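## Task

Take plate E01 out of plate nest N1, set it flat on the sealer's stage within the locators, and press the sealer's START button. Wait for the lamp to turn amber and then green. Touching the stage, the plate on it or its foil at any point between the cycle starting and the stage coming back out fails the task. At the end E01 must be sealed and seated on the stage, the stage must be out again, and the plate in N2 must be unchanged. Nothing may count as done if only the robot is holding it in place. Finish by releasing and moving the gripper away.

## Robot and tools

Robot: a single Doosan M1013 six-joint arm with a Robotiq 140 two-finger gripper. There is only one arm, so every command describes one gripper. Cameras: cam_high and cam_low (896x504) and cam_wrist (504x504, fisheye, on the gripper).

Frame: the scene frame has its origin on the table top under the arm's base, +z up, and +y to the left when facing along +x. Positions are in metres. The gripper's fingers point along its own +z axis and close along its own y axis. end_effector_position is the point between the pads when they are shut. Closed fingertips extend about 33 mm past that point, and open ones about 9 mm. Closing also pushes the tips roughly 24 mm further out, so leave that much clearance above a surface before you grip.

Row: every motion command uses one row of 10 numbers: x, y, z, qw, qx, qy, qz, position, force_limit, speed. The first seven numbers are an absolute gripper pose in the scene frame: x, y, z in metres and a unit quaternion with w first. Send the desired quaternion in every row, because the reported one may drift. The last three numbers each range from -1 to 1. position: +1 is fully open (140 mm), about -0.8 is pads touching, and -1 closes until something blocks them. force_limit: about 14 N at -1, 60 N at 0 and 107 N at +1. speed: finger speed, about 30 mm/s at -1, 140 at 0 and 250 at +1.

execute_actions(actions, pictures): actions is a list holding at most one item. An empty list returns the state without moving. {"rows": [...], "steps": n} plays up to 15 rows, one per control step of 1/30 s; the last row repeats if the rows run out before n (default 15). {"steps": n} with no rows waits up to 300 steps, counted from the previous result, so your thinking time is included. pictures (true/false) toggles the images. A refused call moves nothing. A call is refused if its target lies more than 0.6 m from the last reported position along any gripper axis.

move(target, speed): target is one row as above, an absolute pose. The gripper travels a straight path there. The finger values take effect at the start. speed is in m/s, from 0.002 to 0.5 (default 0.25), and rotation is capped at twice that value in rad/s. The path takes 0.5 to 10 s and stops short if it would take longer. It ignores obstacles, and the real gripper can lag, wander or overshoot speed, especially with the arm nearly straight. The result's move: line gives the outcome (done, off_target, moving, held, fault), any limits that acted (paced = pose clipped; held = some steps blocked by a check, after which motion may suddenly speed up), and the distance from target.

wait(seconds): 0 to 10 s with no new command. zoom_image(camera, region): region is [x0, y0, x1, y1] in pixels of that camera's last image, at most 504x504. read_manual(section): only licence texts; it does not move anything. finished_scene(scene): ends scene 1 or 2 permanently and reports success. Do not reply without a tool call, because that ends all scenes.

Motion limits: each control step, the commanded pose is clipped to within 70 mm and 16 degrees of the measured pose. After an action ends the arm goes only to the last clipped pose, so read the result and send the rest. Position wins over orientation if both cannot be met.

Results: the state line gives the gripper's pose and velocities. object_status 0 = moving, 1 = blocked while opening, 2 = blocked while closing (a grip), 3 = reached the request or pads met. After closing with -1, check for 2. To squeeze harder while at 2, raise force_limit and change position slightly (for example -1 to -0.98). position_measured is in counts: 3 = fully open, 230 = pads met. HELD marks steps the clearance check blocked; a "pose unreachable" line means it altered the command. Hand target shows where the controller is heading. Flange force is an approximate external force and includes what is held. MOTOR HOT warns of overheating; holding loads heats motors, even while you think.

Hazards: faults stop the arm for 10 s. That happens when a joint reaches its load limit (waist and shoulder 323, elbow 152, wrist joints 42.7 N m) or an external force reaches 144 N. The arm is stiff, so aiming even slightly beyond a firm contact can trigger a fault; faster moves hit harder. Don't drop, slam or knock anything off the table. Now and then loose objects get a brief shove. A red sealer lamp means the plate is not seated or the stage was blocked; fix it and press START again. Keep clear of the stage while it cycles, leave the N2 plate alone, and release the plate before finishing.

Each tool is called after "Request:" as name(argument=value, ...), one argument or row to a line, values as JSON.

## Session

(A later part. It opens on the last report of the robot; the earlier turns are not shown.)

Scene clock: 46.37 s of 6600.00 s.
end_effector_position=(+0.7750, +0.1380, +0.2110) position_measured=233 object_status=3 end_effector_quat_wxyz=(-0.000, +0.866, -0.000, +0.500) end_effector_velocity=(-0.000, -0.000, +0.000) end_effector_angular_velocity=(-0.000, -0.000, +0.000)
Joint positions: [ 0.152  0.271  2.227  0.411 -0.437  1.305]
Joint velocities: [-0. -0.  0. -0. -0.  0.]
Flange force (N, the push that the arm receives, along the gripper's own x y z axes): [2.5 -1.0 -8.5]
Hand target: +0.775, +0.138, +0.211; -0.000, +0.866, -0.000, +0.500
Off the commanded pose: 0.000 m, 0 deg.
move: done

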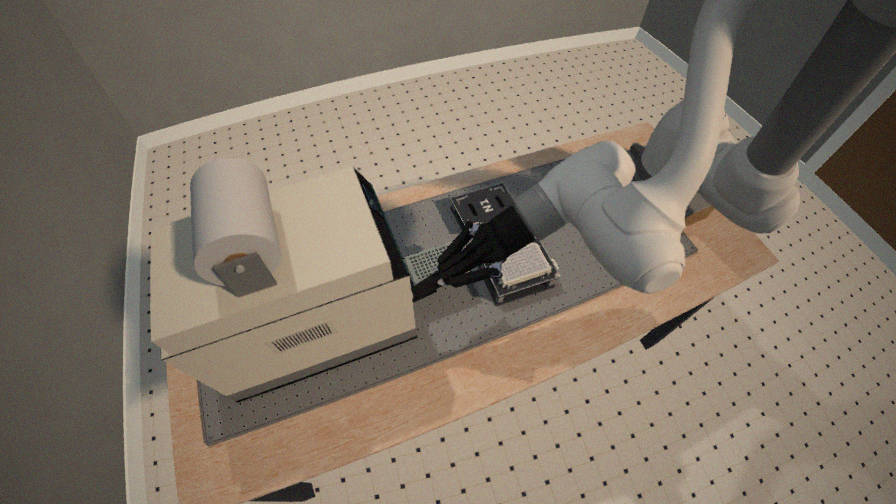

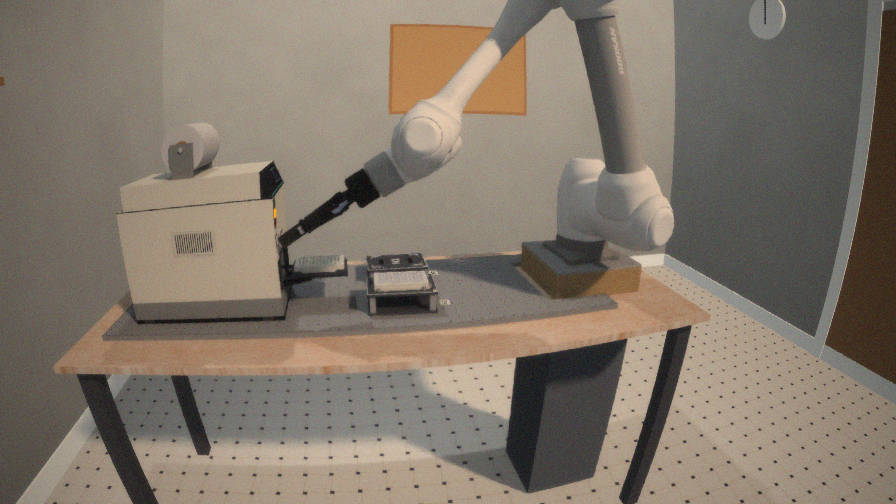

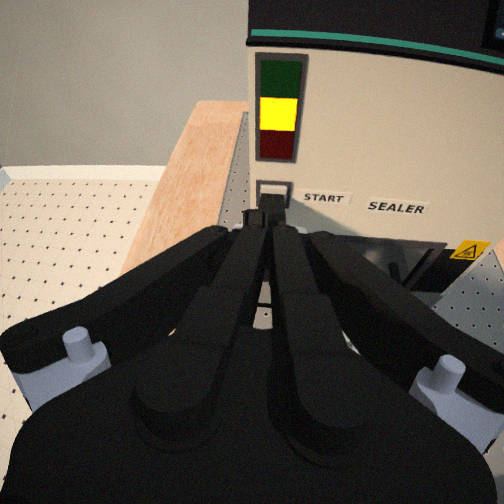

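Request:
move(
  target=[0.68,0.15,0.26,0,0.866,0,0.5,-1,0,0.5],
  speed=0.1,
)

Request:
wait(
  seconds=10,
)

Scene clock: 48.73 s of 6600.00 s.
end_effector_position=(+0.6801, +0.1501, +0.2600) position_measured=233 object_status=3 end_effector_quat_wxyz=(-0.000, +0.866, +0.000, +0.500) end_effector_velocity=(-0.000, +0.000, +0.000) end_effector_angular_velocity=(-0.001, +0.001, -0.000)
Joint positions: [ 0.226  0.072  2.348  0.648 -0.394  1.109]
Joint velocities: [ 0.001 -0.001 -0.     0.006  0.    -0.006]
Flange force (N, the push that the arm receives, along the gripper's own x y z axes): no reading
Hand target: +0.680, +0.150, +0.260; -0.000, +0.866, +0.000, +0.500
Off the commanded pose: 0.000 m, 0 deg.
move: done

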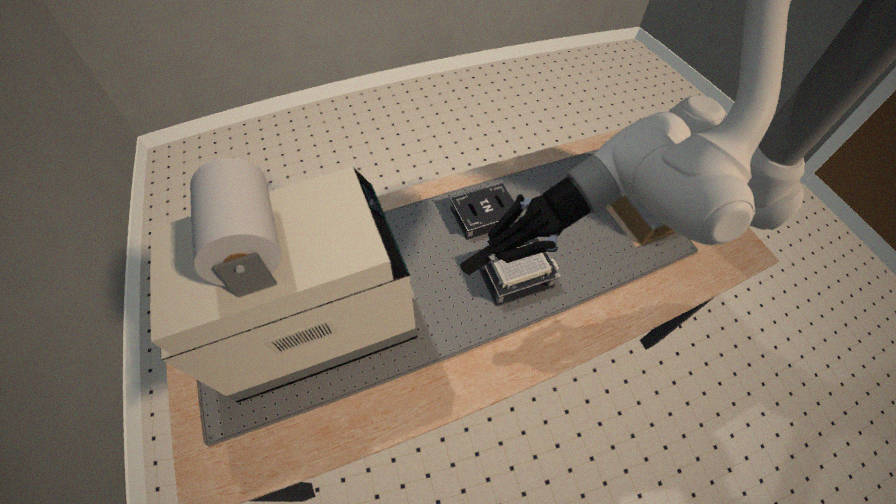

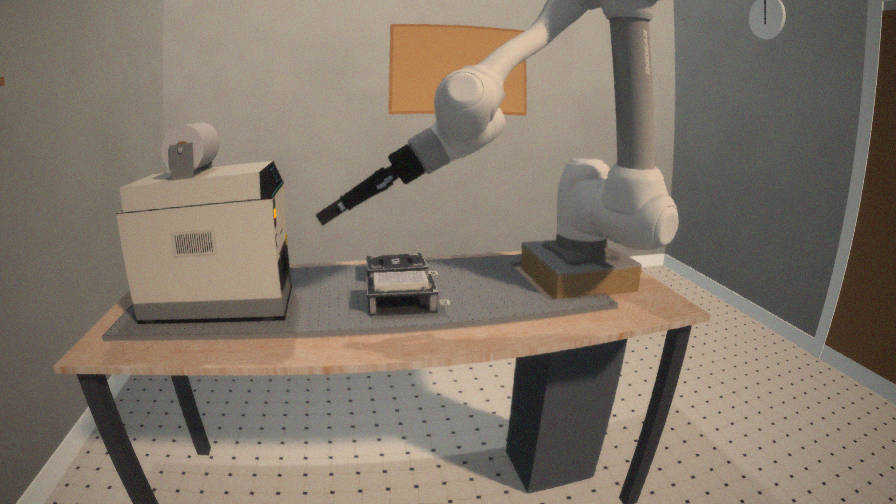

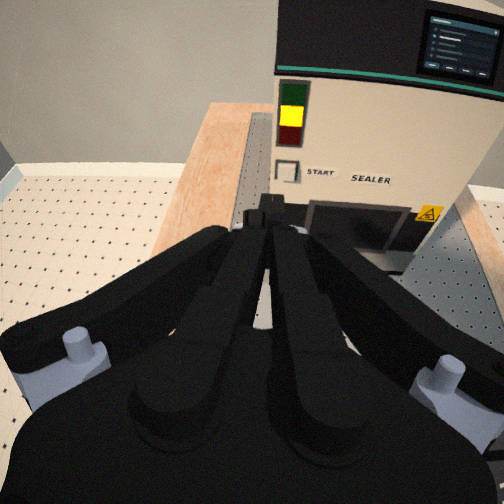

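Scene clock: 58.73 s of 6600.00 s.
end_effector_position=(+0.6801, +0.1501, +0.2600) position_measured=233 object_status=3 end_effector_quat_wxyz=(-0.000, +0.866, +0.000, +0.500) end_effector_velocity=(+0.000, -0.000, +0.000) end_effector_angular_velocity=(+0.000, -0.001, -0.000)
Joint positions: [ 0.226  0.072  2.348  0.648 -0.394  1.109]
Joint velocities: [-0.    -0.    -0.     0.001 -0.    -0.   ]
Flange force (N, the push that the arm receives, along the gripper's own x y z axes): no reading
Hand target: +0.680, +0.150, +0.260; -0.000, +0.866, +0.000, +0.500
Off the commanded pose: 0.000 m, 0 deg.
Steps of this call (steps 1 to 190: nothing new was sent; then 3.67 s passed at rest). Readings (end_effector_position | what the end effector reports):
1: (+0.6801, +0.1501, +0.2600) | position_measured=233 object_status=3
2: (+0.6801, +0.1501, +0.2600) | position_measured=233 object_status=3
4: (+0.6801, +0.1501, +0.2600) | position_measured=233 object_status=3
8: (+0.6801, +0.1501, +0.2600) | position_measured=233 object_status=3
190: the state above

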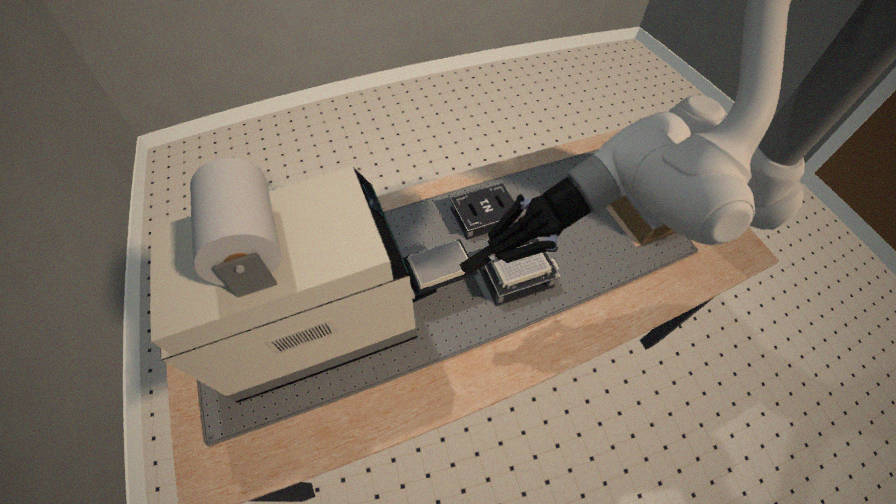

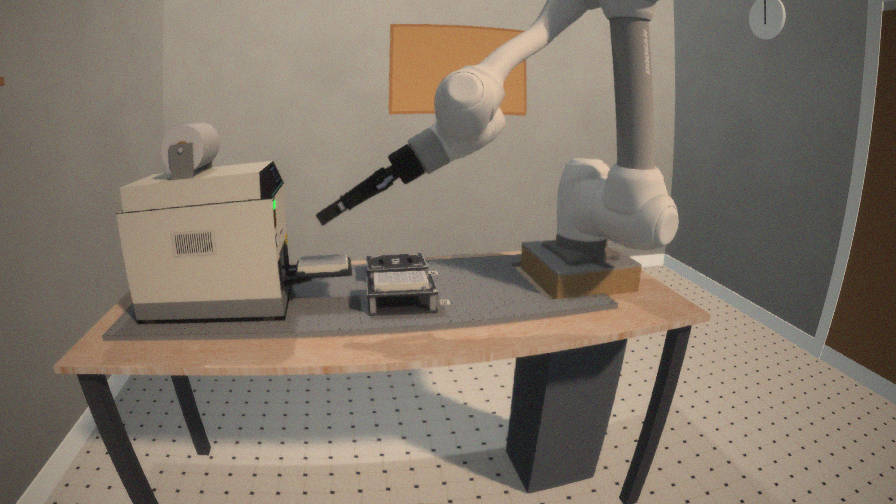

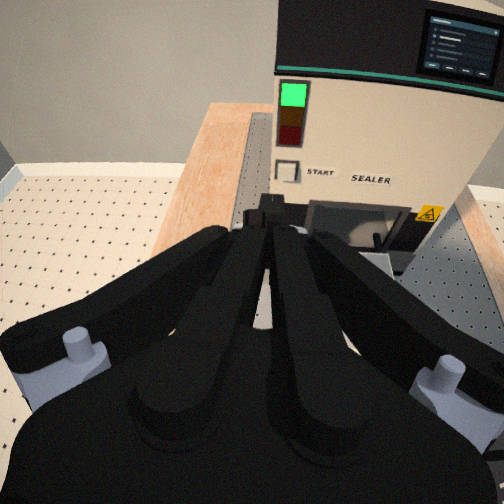

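Request:
finished_scene(
  scene=2,
)

The scene is finished: the task was done.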